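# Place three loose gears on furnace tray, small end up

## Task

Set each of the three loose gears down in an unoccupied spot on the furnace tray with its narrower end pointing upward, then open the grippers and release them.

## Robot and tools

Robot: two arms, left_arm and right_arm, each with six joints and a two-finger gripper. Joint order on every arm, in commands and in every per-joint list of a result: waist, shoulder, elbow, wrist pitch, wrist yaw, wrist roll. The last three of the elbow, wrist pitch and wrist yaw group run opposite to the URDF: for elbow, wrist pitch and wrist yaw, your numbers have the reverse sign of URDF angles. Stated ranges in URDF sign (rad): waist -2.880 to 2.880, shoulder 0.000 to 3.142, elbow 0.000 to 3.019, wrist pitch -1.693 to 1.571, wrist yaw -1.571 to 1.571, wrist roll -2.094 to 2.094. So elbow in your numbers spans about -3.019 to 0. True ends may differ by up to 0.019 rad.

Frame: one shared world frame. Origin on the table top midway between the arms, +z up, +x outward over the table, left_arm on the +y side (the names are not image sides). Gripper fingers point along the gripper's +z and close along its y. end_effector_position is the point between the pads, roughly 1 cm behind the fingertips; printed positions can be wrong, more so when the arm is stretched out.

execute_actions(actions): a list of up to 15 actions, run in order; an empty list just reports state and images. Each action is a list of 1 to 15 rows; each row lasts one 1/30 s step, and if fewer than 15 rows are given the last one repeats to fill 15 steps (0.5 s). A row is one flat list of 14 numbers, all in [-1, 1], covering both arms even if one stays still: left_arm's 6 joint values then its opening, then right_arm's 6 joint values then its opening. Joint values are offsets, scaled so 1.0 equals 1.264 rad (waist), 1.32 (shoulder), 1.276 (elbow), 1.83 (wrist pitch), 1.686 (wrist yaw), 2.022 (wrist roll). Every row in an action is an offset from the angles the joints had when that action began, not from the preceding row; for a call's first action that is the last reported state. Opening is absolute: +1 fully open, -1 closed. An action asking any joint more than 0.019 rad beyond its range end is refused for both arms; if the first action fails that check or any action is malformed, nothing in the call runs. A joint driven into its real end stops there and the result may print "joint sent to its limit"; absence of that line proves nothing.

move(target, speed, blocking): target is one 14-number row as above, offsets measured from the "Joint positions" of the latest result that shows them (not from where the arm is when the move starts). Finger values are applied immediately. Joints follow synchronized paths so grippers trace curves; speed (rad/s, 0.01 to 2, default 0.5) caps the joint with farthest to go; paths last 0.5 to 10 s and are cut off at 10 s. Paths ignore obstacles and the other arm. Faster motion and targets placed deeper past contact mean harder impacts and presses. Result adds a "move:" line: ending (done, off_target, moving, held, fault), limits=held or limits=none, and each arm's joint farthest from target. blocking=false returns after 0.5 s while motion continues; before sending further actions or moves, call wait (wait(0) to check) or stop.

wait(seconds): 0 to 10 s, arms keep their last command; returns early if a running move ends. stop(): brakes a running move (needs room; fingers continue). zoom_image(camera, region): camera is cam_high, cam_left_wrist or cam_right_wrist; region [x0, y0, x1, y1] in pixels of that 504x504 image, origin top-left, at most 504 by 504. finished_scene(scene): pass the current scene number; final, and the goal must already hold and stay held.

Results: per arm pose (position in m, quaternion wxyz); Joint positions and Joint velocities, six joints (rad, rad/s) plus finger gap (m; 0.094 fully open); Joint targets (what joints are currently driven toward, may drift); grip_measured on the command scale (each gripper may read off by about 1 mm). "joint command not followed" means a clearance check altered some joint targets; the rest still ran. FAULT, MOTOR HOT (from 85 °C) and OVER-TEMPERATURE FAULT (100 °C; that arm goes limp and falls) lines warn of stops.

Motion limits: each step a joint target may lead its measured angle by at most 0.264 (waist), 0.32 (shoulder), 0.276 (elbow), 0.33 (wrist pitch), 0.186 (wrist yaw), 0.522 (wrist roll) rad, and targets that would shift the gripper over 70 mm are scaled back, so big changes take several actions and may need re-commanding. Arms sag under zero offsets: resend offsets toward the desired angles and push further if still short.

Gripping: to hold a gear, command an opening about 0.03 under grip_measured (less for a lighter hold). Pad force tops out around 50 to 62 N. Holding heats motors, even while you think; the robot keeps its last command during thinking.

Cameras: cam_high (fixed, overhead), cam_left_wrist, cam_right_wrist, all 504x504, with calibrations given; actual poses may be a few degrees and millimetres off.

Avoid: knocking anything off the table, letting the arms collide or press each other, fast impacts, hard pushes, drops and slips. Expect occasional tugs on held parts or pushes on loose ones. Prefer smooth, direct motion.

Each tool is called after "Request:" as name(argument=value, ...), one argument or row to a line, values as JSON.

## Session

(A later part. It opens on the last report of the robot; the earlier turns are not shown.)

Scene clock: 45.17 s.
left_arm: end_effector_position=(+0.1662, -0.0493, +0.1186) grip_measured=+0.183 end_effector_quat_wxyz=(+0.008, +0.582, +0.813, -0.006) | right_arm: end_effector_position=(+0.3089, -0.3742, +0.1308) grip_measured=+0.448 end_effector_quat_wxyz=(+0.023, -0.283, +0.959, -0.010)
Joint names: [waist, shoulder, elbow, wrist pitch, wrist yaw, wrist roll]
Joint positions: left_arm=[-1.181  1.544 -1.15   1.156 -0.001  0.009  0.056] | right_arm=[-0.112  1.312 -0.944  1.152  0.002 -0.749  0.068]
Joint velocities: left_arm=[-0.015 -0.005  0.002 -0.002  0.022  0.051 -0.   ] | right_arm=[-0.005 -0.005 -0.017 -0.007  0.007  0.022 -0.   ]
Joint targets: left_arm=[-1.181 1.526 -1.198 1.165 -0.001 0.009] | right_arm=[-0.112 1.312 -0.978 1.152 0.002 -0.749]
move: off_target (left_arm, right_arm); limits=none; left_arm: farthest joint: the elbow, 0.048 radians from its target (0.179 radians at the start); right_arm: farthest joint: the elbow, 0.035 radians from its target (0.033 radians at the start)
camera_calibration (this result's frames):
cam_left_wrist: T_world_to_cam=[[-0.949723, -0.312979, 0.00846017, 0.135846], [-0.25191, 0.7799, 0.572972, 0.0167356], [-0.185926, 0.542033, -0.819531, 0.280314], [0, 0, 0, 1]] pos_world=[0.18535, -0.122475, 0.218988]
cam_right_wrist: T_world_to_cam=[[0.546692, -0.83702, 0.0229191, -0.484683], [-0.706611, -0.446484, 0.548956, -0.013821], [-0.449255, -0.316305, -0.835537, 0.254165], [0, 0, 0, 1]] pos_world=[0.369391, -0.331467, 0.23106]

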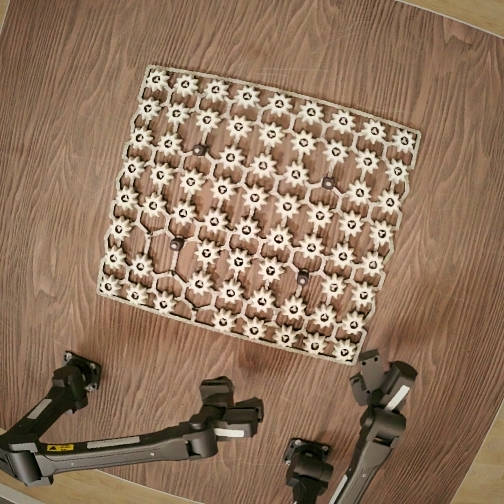

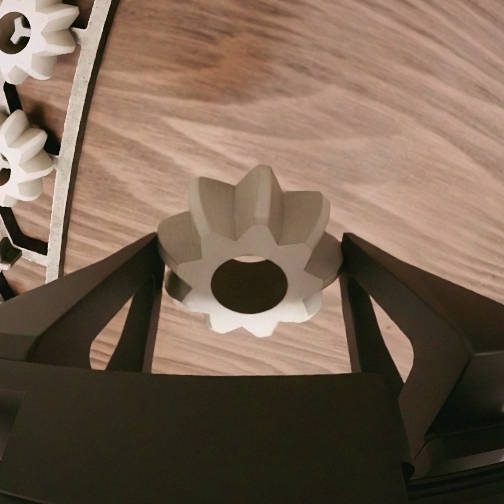

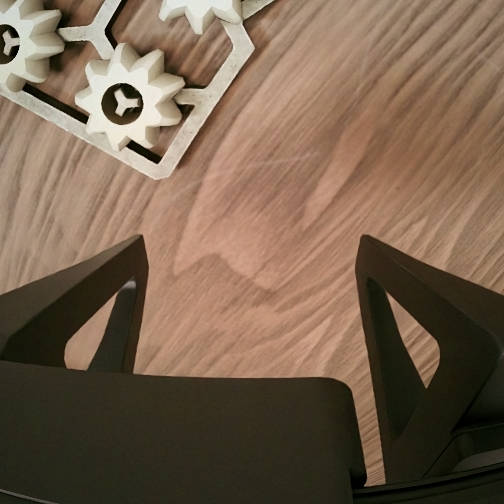

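Request:
move(
  target=[0.352,-0.064,0.048,0,0,-0.006,0.13,0,0,-0.026,0,0,0,0.45],
  speed=0.6,
)

Scene clock: 46.67 s.
left_arm: end_effector_position=(+0.3139, +0.0739, +0.1133) grip_measured=+0.183 end_effector_quat_wxyz=(-0.000, +0.385, +0.923, +0.000) | right_arm: end_effector_position=(+0.3082, -0.3741, +0.1301) grip_measured=+0.448 end_effector_quat_wxyz=(+0.022, -0.283, +0.959, -0.010)
Joint names: [waist, shoulder, elbow, wrist pitch, wrist yaw, wrist roll]
Joint positions: left_arm=[-0.728  1.497 -1.083  1.156  0.     0.009  0.056] | right_arm=[-0.112  1.312 -0.942  1.152  0.002 -0.749  0.068]
Joint velocities: left_arm=[-0.005 -0.005  0.002  0.022 -0.007 -0.007  0.001] | right_arm=[ 0.005 -0.015  0.012 -0.002  0.007  0.007  0.   ]
Joint targets: left_arm=[-0.736 1.460 -1.090 1.156 -0.001 -0.003] | right_arm=[-0.112 1.312 -0.977 1.152 0.002 -0.749]
move: off_target (left_arm, right_arm); limits=none; left_arm: farthest joint: the shoulder, 0.038 radians from its target (0.085 radians at the start); right_arm: farthest joint: the elbow, 0.036 radians from its target (0.034 radians at the start)
camera_calibration (this result's frames):
cam_left_wrist: T_world_to_cam=[[-0.716957, -0.697071, 0.00808673, 0.270081], [-0.55922, 0.582023, 0.590358, 0.0700038], [-0.416228, 0.418739, -0.807101, 0.316674], [0, 0, 0, 1]] pos_world=[0.364592, 0.014918, 0.212077]
cam_right_wrist: T_world_to_cam=[[0.546733, -0.837028, 0.0216152, -0.484013], [-0.705578, -0.446666, 0.550135, -0.0144277], [-0.450823, -0.316028, -0.834796, 0.253785], [0, 0, 0, 1]] pos_world=[0.368858, -0.331373, 0.230258]

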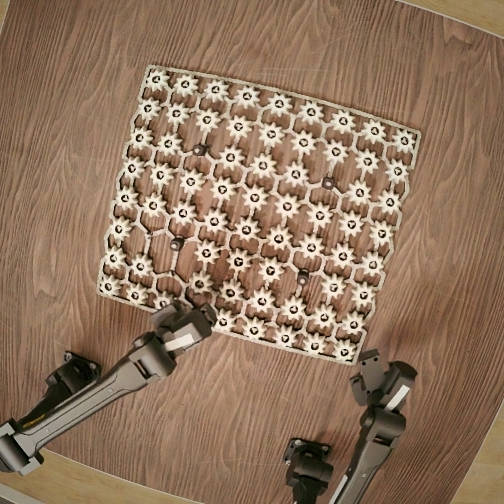

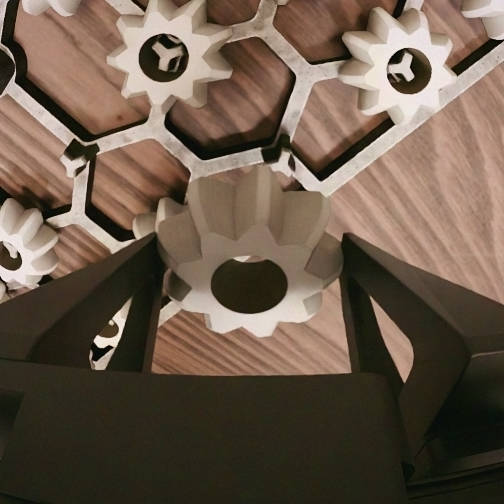

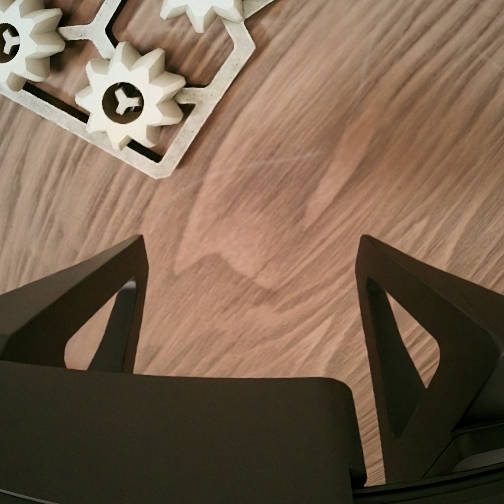

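Request:
move(
  target=[-0.0368,0.0336,0.037,-0.060,0,-0.025,0.13,0,0,-0.028,0,0,0,0.45],
  speed=0.3,
)

Scene clock: 48.43 s.
left_arm: end_effector_position=(+0.3013, +0.0642, +0.0779) grip_measured=+0.183 end_effector_quat_wxyz=(-0.001, +0.386, +0.922, +0.000) | right_arm: end_effector_position=(+0.3082, -0.3741, +0.1301) grip_measured=+0.448 end_effector_quat_wxyz=(+0.022, -0.283, +0.959, -0.010)
Joint names: [waist, shoulder, elbow, wrist pitch, wrist yaw, wrist roll]
Joint positions: left_arm=[-0.767  1.538 -1.025  1.06   0.    -0.026  0.056] | right_arm=[-0.112  1.312 -0.942  1.152  0.002 -0.749  0.068]
Joint velocities: left_arm=[-0.005 -0.005 -0.007  0.032  0.022  0.051 -0.001] | right_arm=[-0.015 -0.005  0.012 -0.007 -0.022 -0.066 -0.001]
Joint targets: left_arm=[-0.775 1.542 -1.035 1.047 0.000 -0.041] | right_arm=[-0.112 1.312 -0.977 1.152 0.002 -0.749]
move: off_target (right_arm); limits=none; left_arm: farthest joint: the wrist roll, 0.015 radians from its target (0.051 radians at the start); right_arm: farthest joint: the elbow, 0.036 radians from its target (0.036 radians at the start)
camera_calibration (this result's frames):
cam_left_wrist: T_world_to_cam=[[-0.718807, -0.695163, 0.00804756, 0.254998], [-0.557056, 0.582852, 0.591585, 0.0886611], [-0.415938, 0.420752, -0.806203, 0.286619], [0, 0, 0, 1]] pos_world=[0.351899, 0.00499335, 0.17657]
cam_right_wrist: T_world_to_cam=[[0.546733, -0.837028, 0.0216152, -0.484013], [-0.705578, -0.446666, 0.550135, -0.0144277], [-0.450823, -0.316028, -0.834796, 0.253785], [0, 0, 0, 1]] pos_world=[0.368858, -0.331373, 0.230258]

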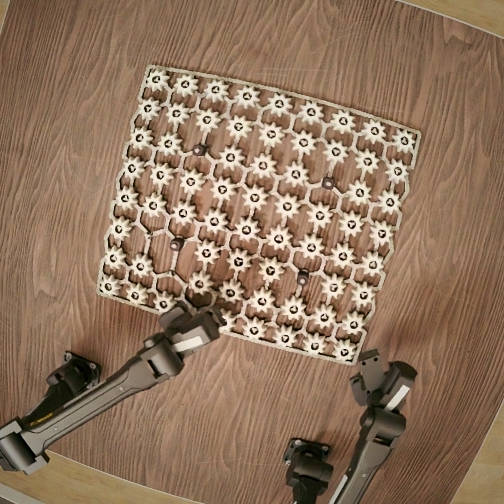

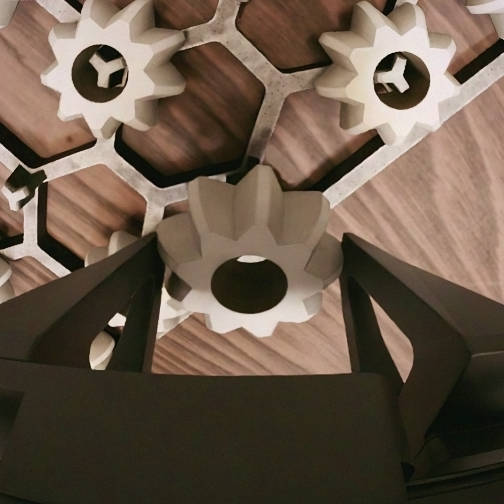

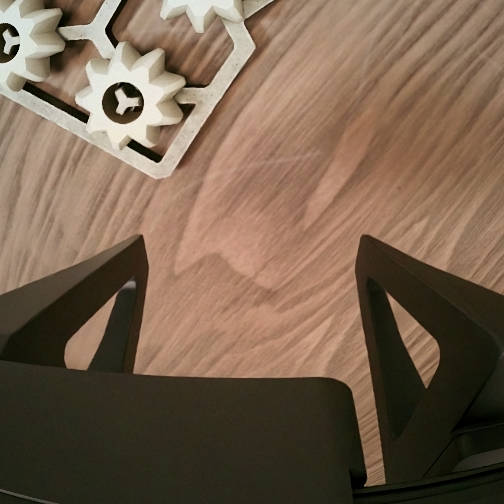

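Request:
move(
  target=[0,0.039,0.0256,-0.058,0,0,0.13,0,0,-0.028,0,0,0,0.45],
  speed=0.25,
)

Scene clock: 49.70 s.
left_arm: end_effector_position=(+0.3017, +0.0637, +0.0462) grip_measured=+0.183 end_effector_quat_wxyz=(+0.001, +0.386, +0.922, -0.000) | right_arm: end_effector_position=(+0.3082, -0.3741, +0.1301) grip_measured=+0.448 end_effector_quat_wxyz=(+0.022, -0.283, +0.959, -0.010)
Joint names: [waist, shoulder, elbow, wrist pitch, wrist yaw, wrist roll]
Joint positions: left_arm=[-0.767  1.584 -0.982  0.967  0.    -0.027  0.056] | right_arm=[-0.112  1.312 -0.942  1.152  0.002 -0.749  0.068]
Joint velocities: left_arm=[-0.005 -0.005  0.017  0.002  0.022 -0.022  0.001] | right_arm=[-0.005  0.005  0.007  0.012 -0.007 -0.081  0.001]
Joint targets: left_arm=[-0.767 1.589 -0.992 0.954 0.000 -0.027] | right_arm=[-0.112 1.312 -0.977 1.152 0.002 -0.749]
move: off_target (right_arm); limits=none; left_arm: farthest joint: the wrist pitch, 0.013 radians from its target (0.106 radians at the start); right_arm: farthest joint: the elbow, 0.036 radians from its target (0.036 radians at the start)
camera_calibration (this result's frames):
cam_left_wrist: T_world_to_cam=[[-0.718298, -0.695688, 0.00811664, 0.255119], [-0.559037, 0.584072, 0.588505, 0.108645], [-0.414157, 0.418184, -0.808453, 0.261095], [0, 0, 0, 1]] pos_world=[0.352122, 0.00484155, 0.145074]
cam_right_wrist: T_world_to_cam=[[0.546733, -0.837028, 0.0216152, -0.484013], [-0.705578, -0.446666, 0.550135, -0.0144277], [-0.450823, -0.316028, -0.834796, 0.253785], [0, 0, 0, 1]] pos_world=[0.368858, -0.331373, 0.230258]

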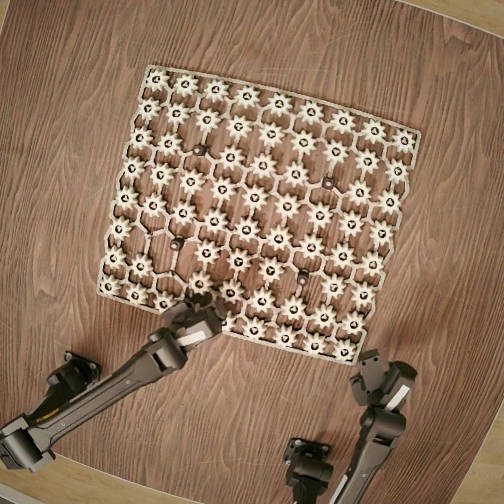

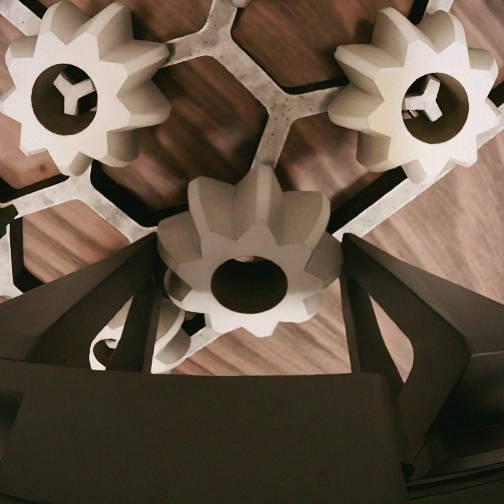

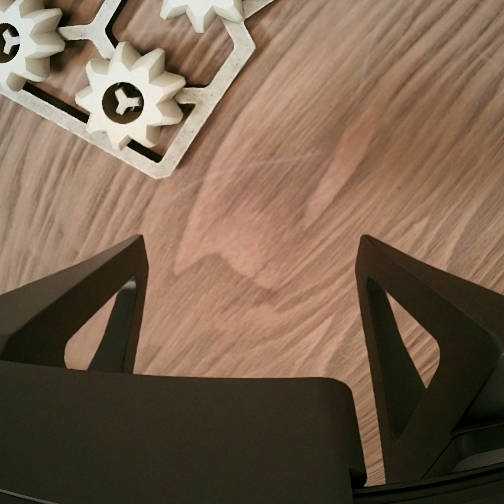

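Request:
move(
  target=[0,0.026,0.006,-0.032,0,0,0.13,0,0,-0.028,0,0,0,0.45],
  speed=0.1,
)

Scene clock: 50.97 s.
left_arm: end_effector_position=(+0.3019, +0.0641, +0.0327) grip_measured=+0.183 end_effector_quat_wxyz=(+0.002, +0.386, +0.922, +0.001) | right_arm: end_effector_position=(+0.3082, -0.3741, +0.1301) grip_measured=+0.448 end_effector_quat_wxyz=(+0.022, -0.283, +0.959, -0.010)
Joint names: [waist, shoulder, elbow, wrist pitch, wrist yaw, wrist roll]
Joint positions: left_arm=[-0.767  1.606 -0.966  0.929  0.002 -0.027  0.056] | right_arm=[-0.112  1.312 -0.942  1.152  0.002 -0.749  0.068]
Joint velocities: left_arm=[-0.005 -0.005  0.002  0.002  0.007 -0.037  0.001] | right_arm=[-0.015  0.005  0.046 -0.007  0.037 -0.022  0.   ]
Joint targets: left_arm=[-0.767 1.618 -0.975 0.908 0.000 -0.027] | right_arm=[-0.112 1.312 -0.977 1.152 0.002 -0.749]
move: off_target (right_arm); limits=none; left_arm: farthest joint: the wrist pitch, 0.020 radians from its target (0.059 radians at the start); right_arm: farthest joint: the elbow, 0.036 radians from its target (0.036 radians at the start)
camera_calibration (this result's frames):
cam_left_wrist: T_world_to_cam=[[-0.718308, -0.695701, 0.00583528, 0.255702], [-0.560177, 0.583314, 0.588172, 0.116863], [-0.412595, 0.41922, -0.808715, 0.249672], [0, 0, 0, 1]] pos_world=[0.35215, 0.0050566, 0.131686]
cam_right_wrist: T_world_to_cam=[[0.546733, -0.837028, 0.0216152, -0.484013], [-0.705578, -0.446666, 0.550135, -0.0144277], [-0.450823, -0.316028, -0.834796, 0.253785], [0, 0, 0, 1]] pos_world=[0.368858, -0.331373, 0.230258]

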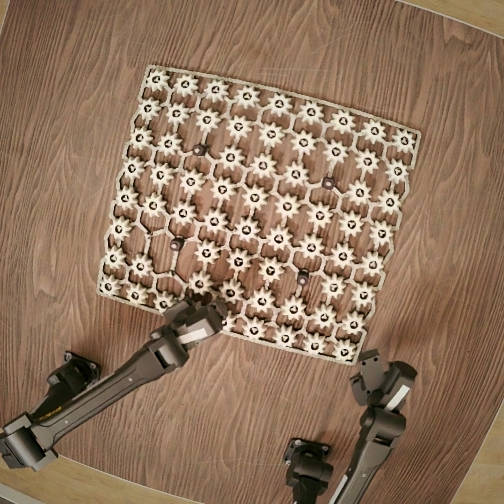

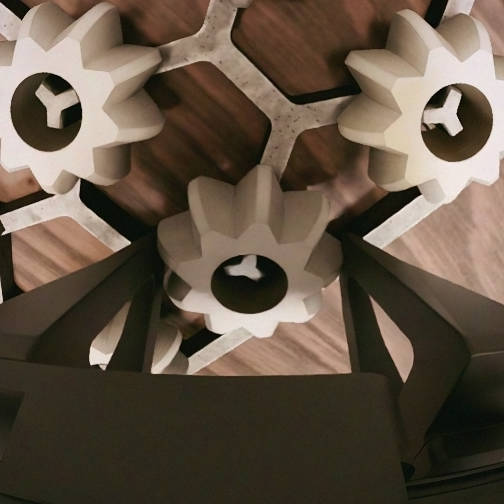

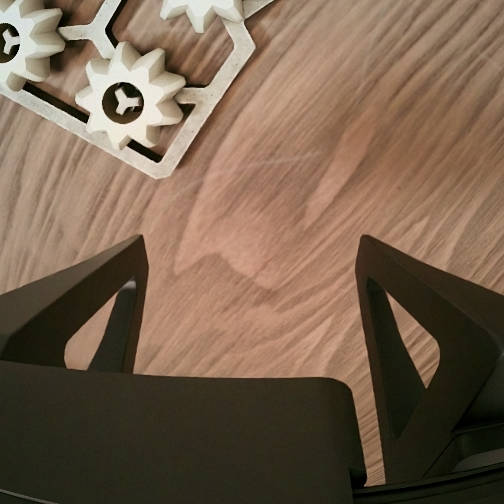

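Peg is in the hole; lower the last few mm.

Request:
move(
  target=[0,0.014,-0.004,-0.011,0,0,0.13,0,0,-0.028,0,0,0,0.45],
  speed=0.1,
)

Scene clock: 51.97 s.
left_arm: end_effector_position=(+0.3007, +0.0655, +0.0284) grip_measured=+0.183 end_effector_quat_wxyz=(-0.001, +0.386, +0.922, +0.002) | right_arm: end_effector_position=(+0.3082, -0.3741, +0.1301) grip_measured=+0.448 end_effector_quat_wxyz=(+0.022, -0.283, +0.959, -0.010)
Joint names: [waist, shoulder, elbow, wrist pitch, wrist yaw, wrist roll]
Joint positions: left_arm=[-0.767  1.612 -0.96   0.922  0.003 -0.027  0.056] | right_arm=[-0.112  1.312 -0.942  1.152  0.002 -0.749  0.068]
Joint velocities: left_arm=[-0.015  0.005 -0.007  0.002  0.022  0.022  0.   ] | right_arm=[-0.005  0.005 -0.007 -0.002  0.022 -0.066  0.   ]
Joint targets: left_arm=[-0.767 1.624 -0.971 0.909 0.003 -0.027] | right_arm=[-0.112 1.312 -0.977 1.152 0.002 -0.749]
move: off_target (right_arm); limits=none; left_arm: farthest joint: the wrist pitch, 0.013 radians from its target (0.020 radians at the start); right_arm: farthest joint: the elbow, 0.036 radians from its target (0.036 radians at the start)
camera_calibration (this result's frames):
cam_left_wrist: T_world_to_cam=[[-0.71829, -0.695726, 0.0049667, 0.255914], [-0.558201, 0.580537, 0.59278, 0.117386], [-0.415296, 0.423016, -0.805349, 0.24551], [0, 0, 0, 1]] pos_world=[0.351304, 0.00604458, 0.126866]
cam_right_wrist: T_world_to_cam=[[0.546733, -0.837028, 0.0216152, -0.484013], [-0.705578, -0.446666, 0.550135, -0.0144277], [-0.450823, -0.316028, -0.834796, 0.253785], [0, 0, 0, 1]] pos_world=[0.368858, -0.331373, 0.230258]

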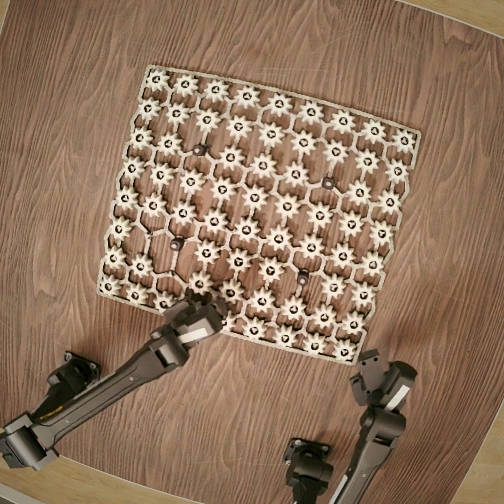

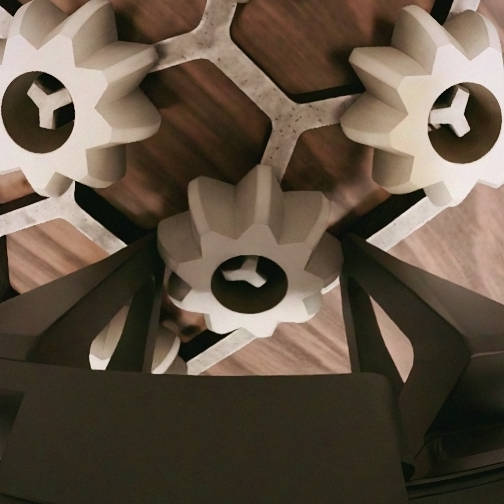

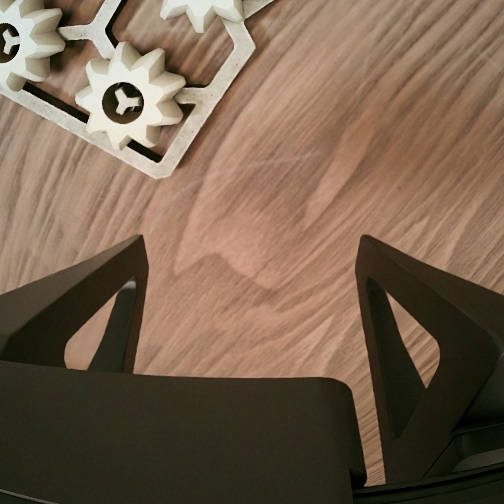

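Request:
execute_actions(
  actions=[
    [[0,0.004,-0.009,-0.005,0,0,0.2,0,0,-0.027,0,0,0,0.45],[0,0.004,-0.009,-0.005,0,0,0.22,0,0,-0.027,0,0,0,0.45],[0,0.004,-0.009,-0.005,0,0,0.24,0,0,-0.027,0,0,0,0.45],[0,0.004,-0.009,-0.005,0,0,0.26,0,0,-0.027,0,0,0,0.45],[0,0.004,-0.009,-0.005,0,0,0.28,0,0,-0.027,0,0,0,0.45],[0,0.004,-0.009,-0.005,0,0,0.3,0,0,-0.027,0,0,0,0.45],[0,0.004,-0.009,-0.005,0,0,0.32,0,0,-0.027,0,0,0,0.45],[0,0.004,-0.009,-0.005,0,0,0.34,0,0,-0.027,0,0,0,0.45],[0,0.004,-0.009,-0.005,0,0,0.36,0,0,-0.027,0,0,0,0.45],[0,0.004,-0.009,-0.005,0,0,0.38,0,0,-0.027,0,0,0,0.45],[0,0.004,-0.009,-0.005,0,0,0.4,0,0,-0.027,0,0,0,0.45],[0,0.004,-0.009,-0.005,0,0,0.42,0,0,-0.027,0,0,0,0.45],[0,0.004,-0.009,-0.005,0,0,0.44,0,0,-0.027,0,0,0,0.45],[0,0.004,-0.009,-0.005,0,0,0.45,0,0,-0.027,0,0,0,0.45],[0,0.004,-0.009,-0.005,0,0,0.45,0,0,-0.027,0,0,0,0.45]],
  ],
)

Scene clock: 53.23 s.
left_arm: end_effector_position=(+0.3007, +0.0655, +0.0284) grip_measured=+0.446 end_effector_quat_wxyz=(-0.001, +0.386, +0.922, +0.002) | right_arm: end_effector_position=(+0.3082, -0.3741, +0.1301) grip_measured=+0.448 end_effector_quat_wxyz=(+0.022, -0.283, +0.959, -0.010)
Joint names: [waist, shoulder, elbow, wrist pitch, wrist yaw, wrist roll]
Joint positions: left_arm=[-0.767  1.612 -0.96   0.922  0.003 -0.027  0.068] | right_arm=[-0.112  1.312 -0.942  1.152  0.002 -0.749  0.068]
Joint velocities: left_arm=[ 0.005 -0.005  0.012  0.007 -0.066  0.037  0.002] | right_arm=[ 0.005 -0.005 -0.002  0.002  0.051 -0.007  0.   ]
Joint targets: left_arm=[-0.767 1.618 -0.972 0.913 0.003 -0.027] | right_arm=[-0.112 1.312 -0.976 1.152 0.002 -0.749]
camera_calibration (this result's frames):
cam_left_wrist: T_world_to_cam=[[-0.71829, -0.695726, 0.0049667, 0.255914], [-0.558201, 0.580537, 0.59278, 0.117386], [-0.415296, 0.423016, -0.805349, 0.24551], [0, 0, 0, 1]] pos_world=[0.351304, 0.00604458, 0.126866]
cam_right_wrist: T_world_to_cam=[[0.546733, -0.837028, 0.0216152, -0.484013], [-0.705578, -0.446666, 0.550135, -0.0144277], [-0.450823, -0.316028, -0.834796, 0.253785], [0, 0, 0, 1]] pos_world=[0.368858, -0.331373, 0.230258]

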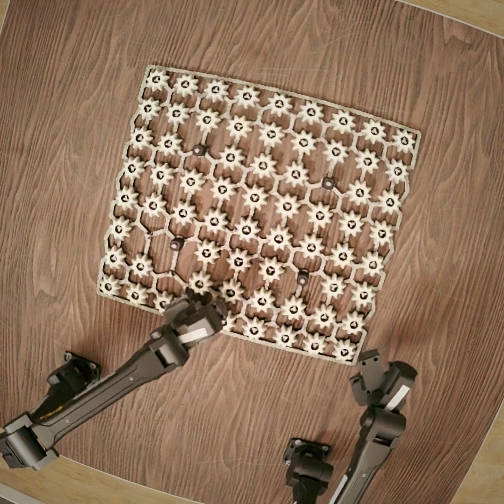

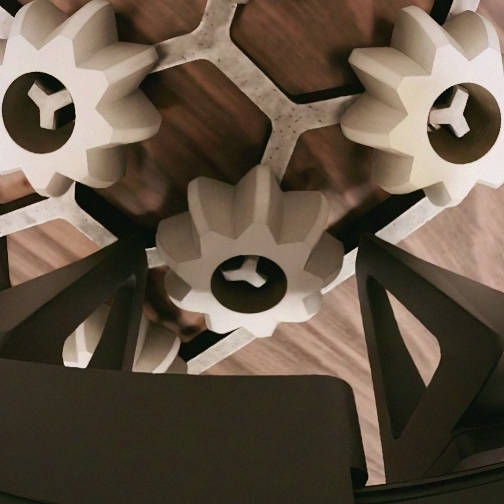

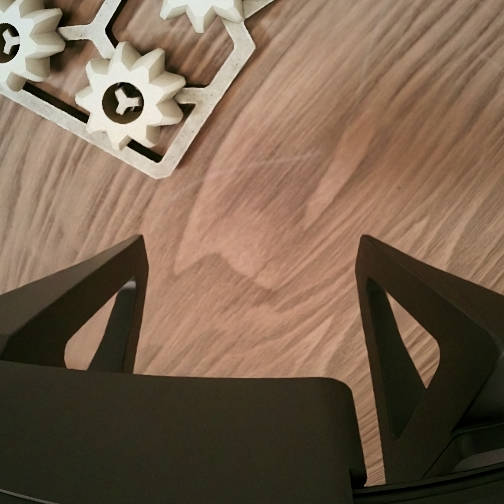

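Request:
execute_actions(
  actions=[
    [[0,-0.022,-0.04,0.005,0,0,0.45,0,0,-0.027,0,0,0,0.45],[0,-0.026,-0.044,0.010,0,0,0.45,0,0,-0.027,0,0,0,0.45],[0,-0.031,-0.048,0.016,0,0,0.45,0,0,-0.027,0,0,0,0.45],[0,-0.035,-0.052,0.021,0,0,0.45,0,0,-0.027,0,0,0,0.45],[0,-0.04,-0.056,0.027,0,0,0.45,0,0,-0.027,0,0,0,0.45],[0,-0.044,-0.06,0.032,0,0,0.45,0,0,-0.027,0,0,0,0.45],[0,-0.049,-0.064,0.038,0,0,0.45,0,0,-0.027,0,0,0,0.45],[0,-0.053,-0.068,0.043,0,0,0.45,0,0,-0.027,0,0,0,0.45],[0,-0.058,-0.072,0.049,0,0,0.45,0,0,-0.027,0,0,0,0.45],[0,-0.062,-0.076,0.054,0,0,0.45,0,0,-0.027,0,0,0,0.45],[0,-0.067,-0.08,0.06,0,0,0.45,0,0,-0.027,0,0,0,0.45],[0,-0.071,-0.084,0.065,0,0,0.45,0,0,-0.027,0,0,0,0.45],[0,-0.076,-0.088,0.071,0,0,0.45,0,0,-0.027,0,0,0,0.45],[0,-0.08,-0.092,0.076,0,0,0.45,0,0,-0.027,0,0,0,0.45],[0,-0.084,-0.095,0.081,0,0,0.45,0,0,-0.027,0,0,0,0.45]],
  ],
)

Scene clock: 54.37 s.
left_arm: end_effector_position=(+0.3055, +0.0604, +0.0789) grip_measured=+0.448 end_effector_quat_wxyz=(+0.010, +0.386, +0.922, -0.003) | right_arm: end_effector_position=(+0.3082, -0.3741, +0.1301) grip_measured=+0.448 end_effector_quat_wxyz=(+0.022, -0.283, +0.959, -0.010)
Joint names: [waist, shoulder, elbow, wrist pitch, wrist yaw, wrist roll]
Joint positions: left_arm=[-0.767  1.537 -1.027  1.041  0.003 -0.027  0.068] | right_arm=[-0.112  1.312 -0.942  1.152  0.002 -0.749  0.068]
Joint velocities: left_arm=[ 0.005 -0.21  -0.149  0.271 -0.022 -0.007  0.   ] | right_arm=[-0.005  0.015 -0.002 -0.007 -0.007 -0.022  0.001]
Joint targets: left_arm=[-0.767 1.502 -1.082 1.070 0.003 -0.027] | right_arm=[-0.112 1.312 -0.976 1.152 0.002 -0.749]
camera_calibration (this result's frames):
cam_left_wrist: T_world_to_cam=[[-0.718372, -0.695638, 0.0053958, 0.255519], [-0.567464, 0.590461, 0.573883, 0.0968137], [-0.4024, 0.4092, -0.81892, 0.288334], [0, 0, 0, 1]] pos_world=[0.354522, 0.00259775, 0.179184]
cam_right_wrist: T_world_to_cam=[[0.546733, -0.837028, 0.0216152, -0.484013], [-0.705578, -0.446666, 0.550135, -0.0144277], [-0.450823, -0.316028, -0.834796, 0.253785], [0, 0, 0, 1]] pos_world=[0.368858, -0.331373, 0.230258]

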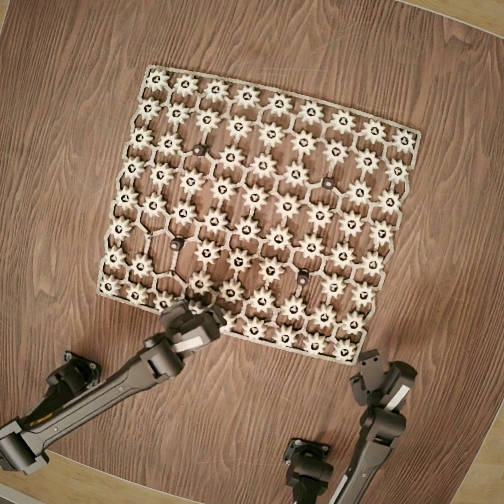

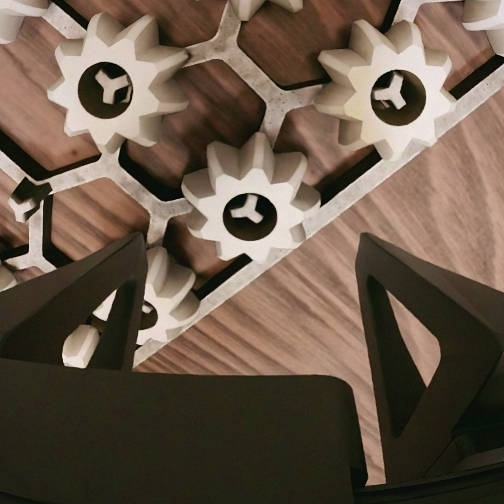

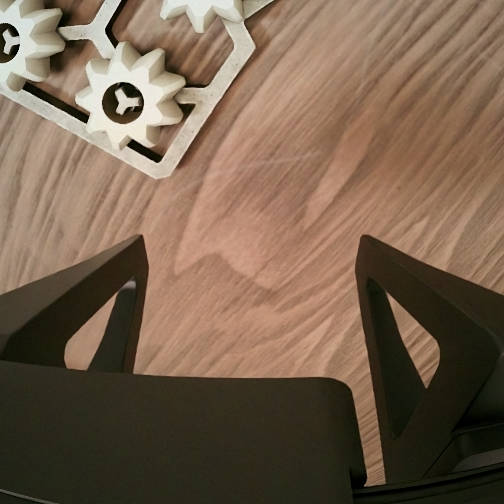

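Request:
zoom_image(
  camera="cam_high",
  region=[80,50,440,380],
)

Region (80, 50, 440, 380) of cam_high's 504x504 image, scaled by 1.400, with more detail than that image has; it fills the top 462 rows of this view, and the rest is white.

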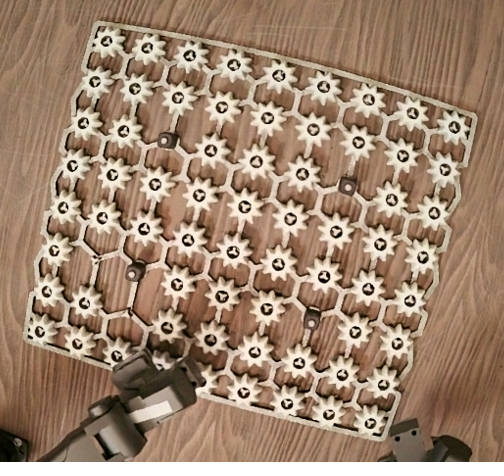

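All three gears are seated and released.

Request:
finished_scene(
  scene=2,
)

The scene is finished: the task was done.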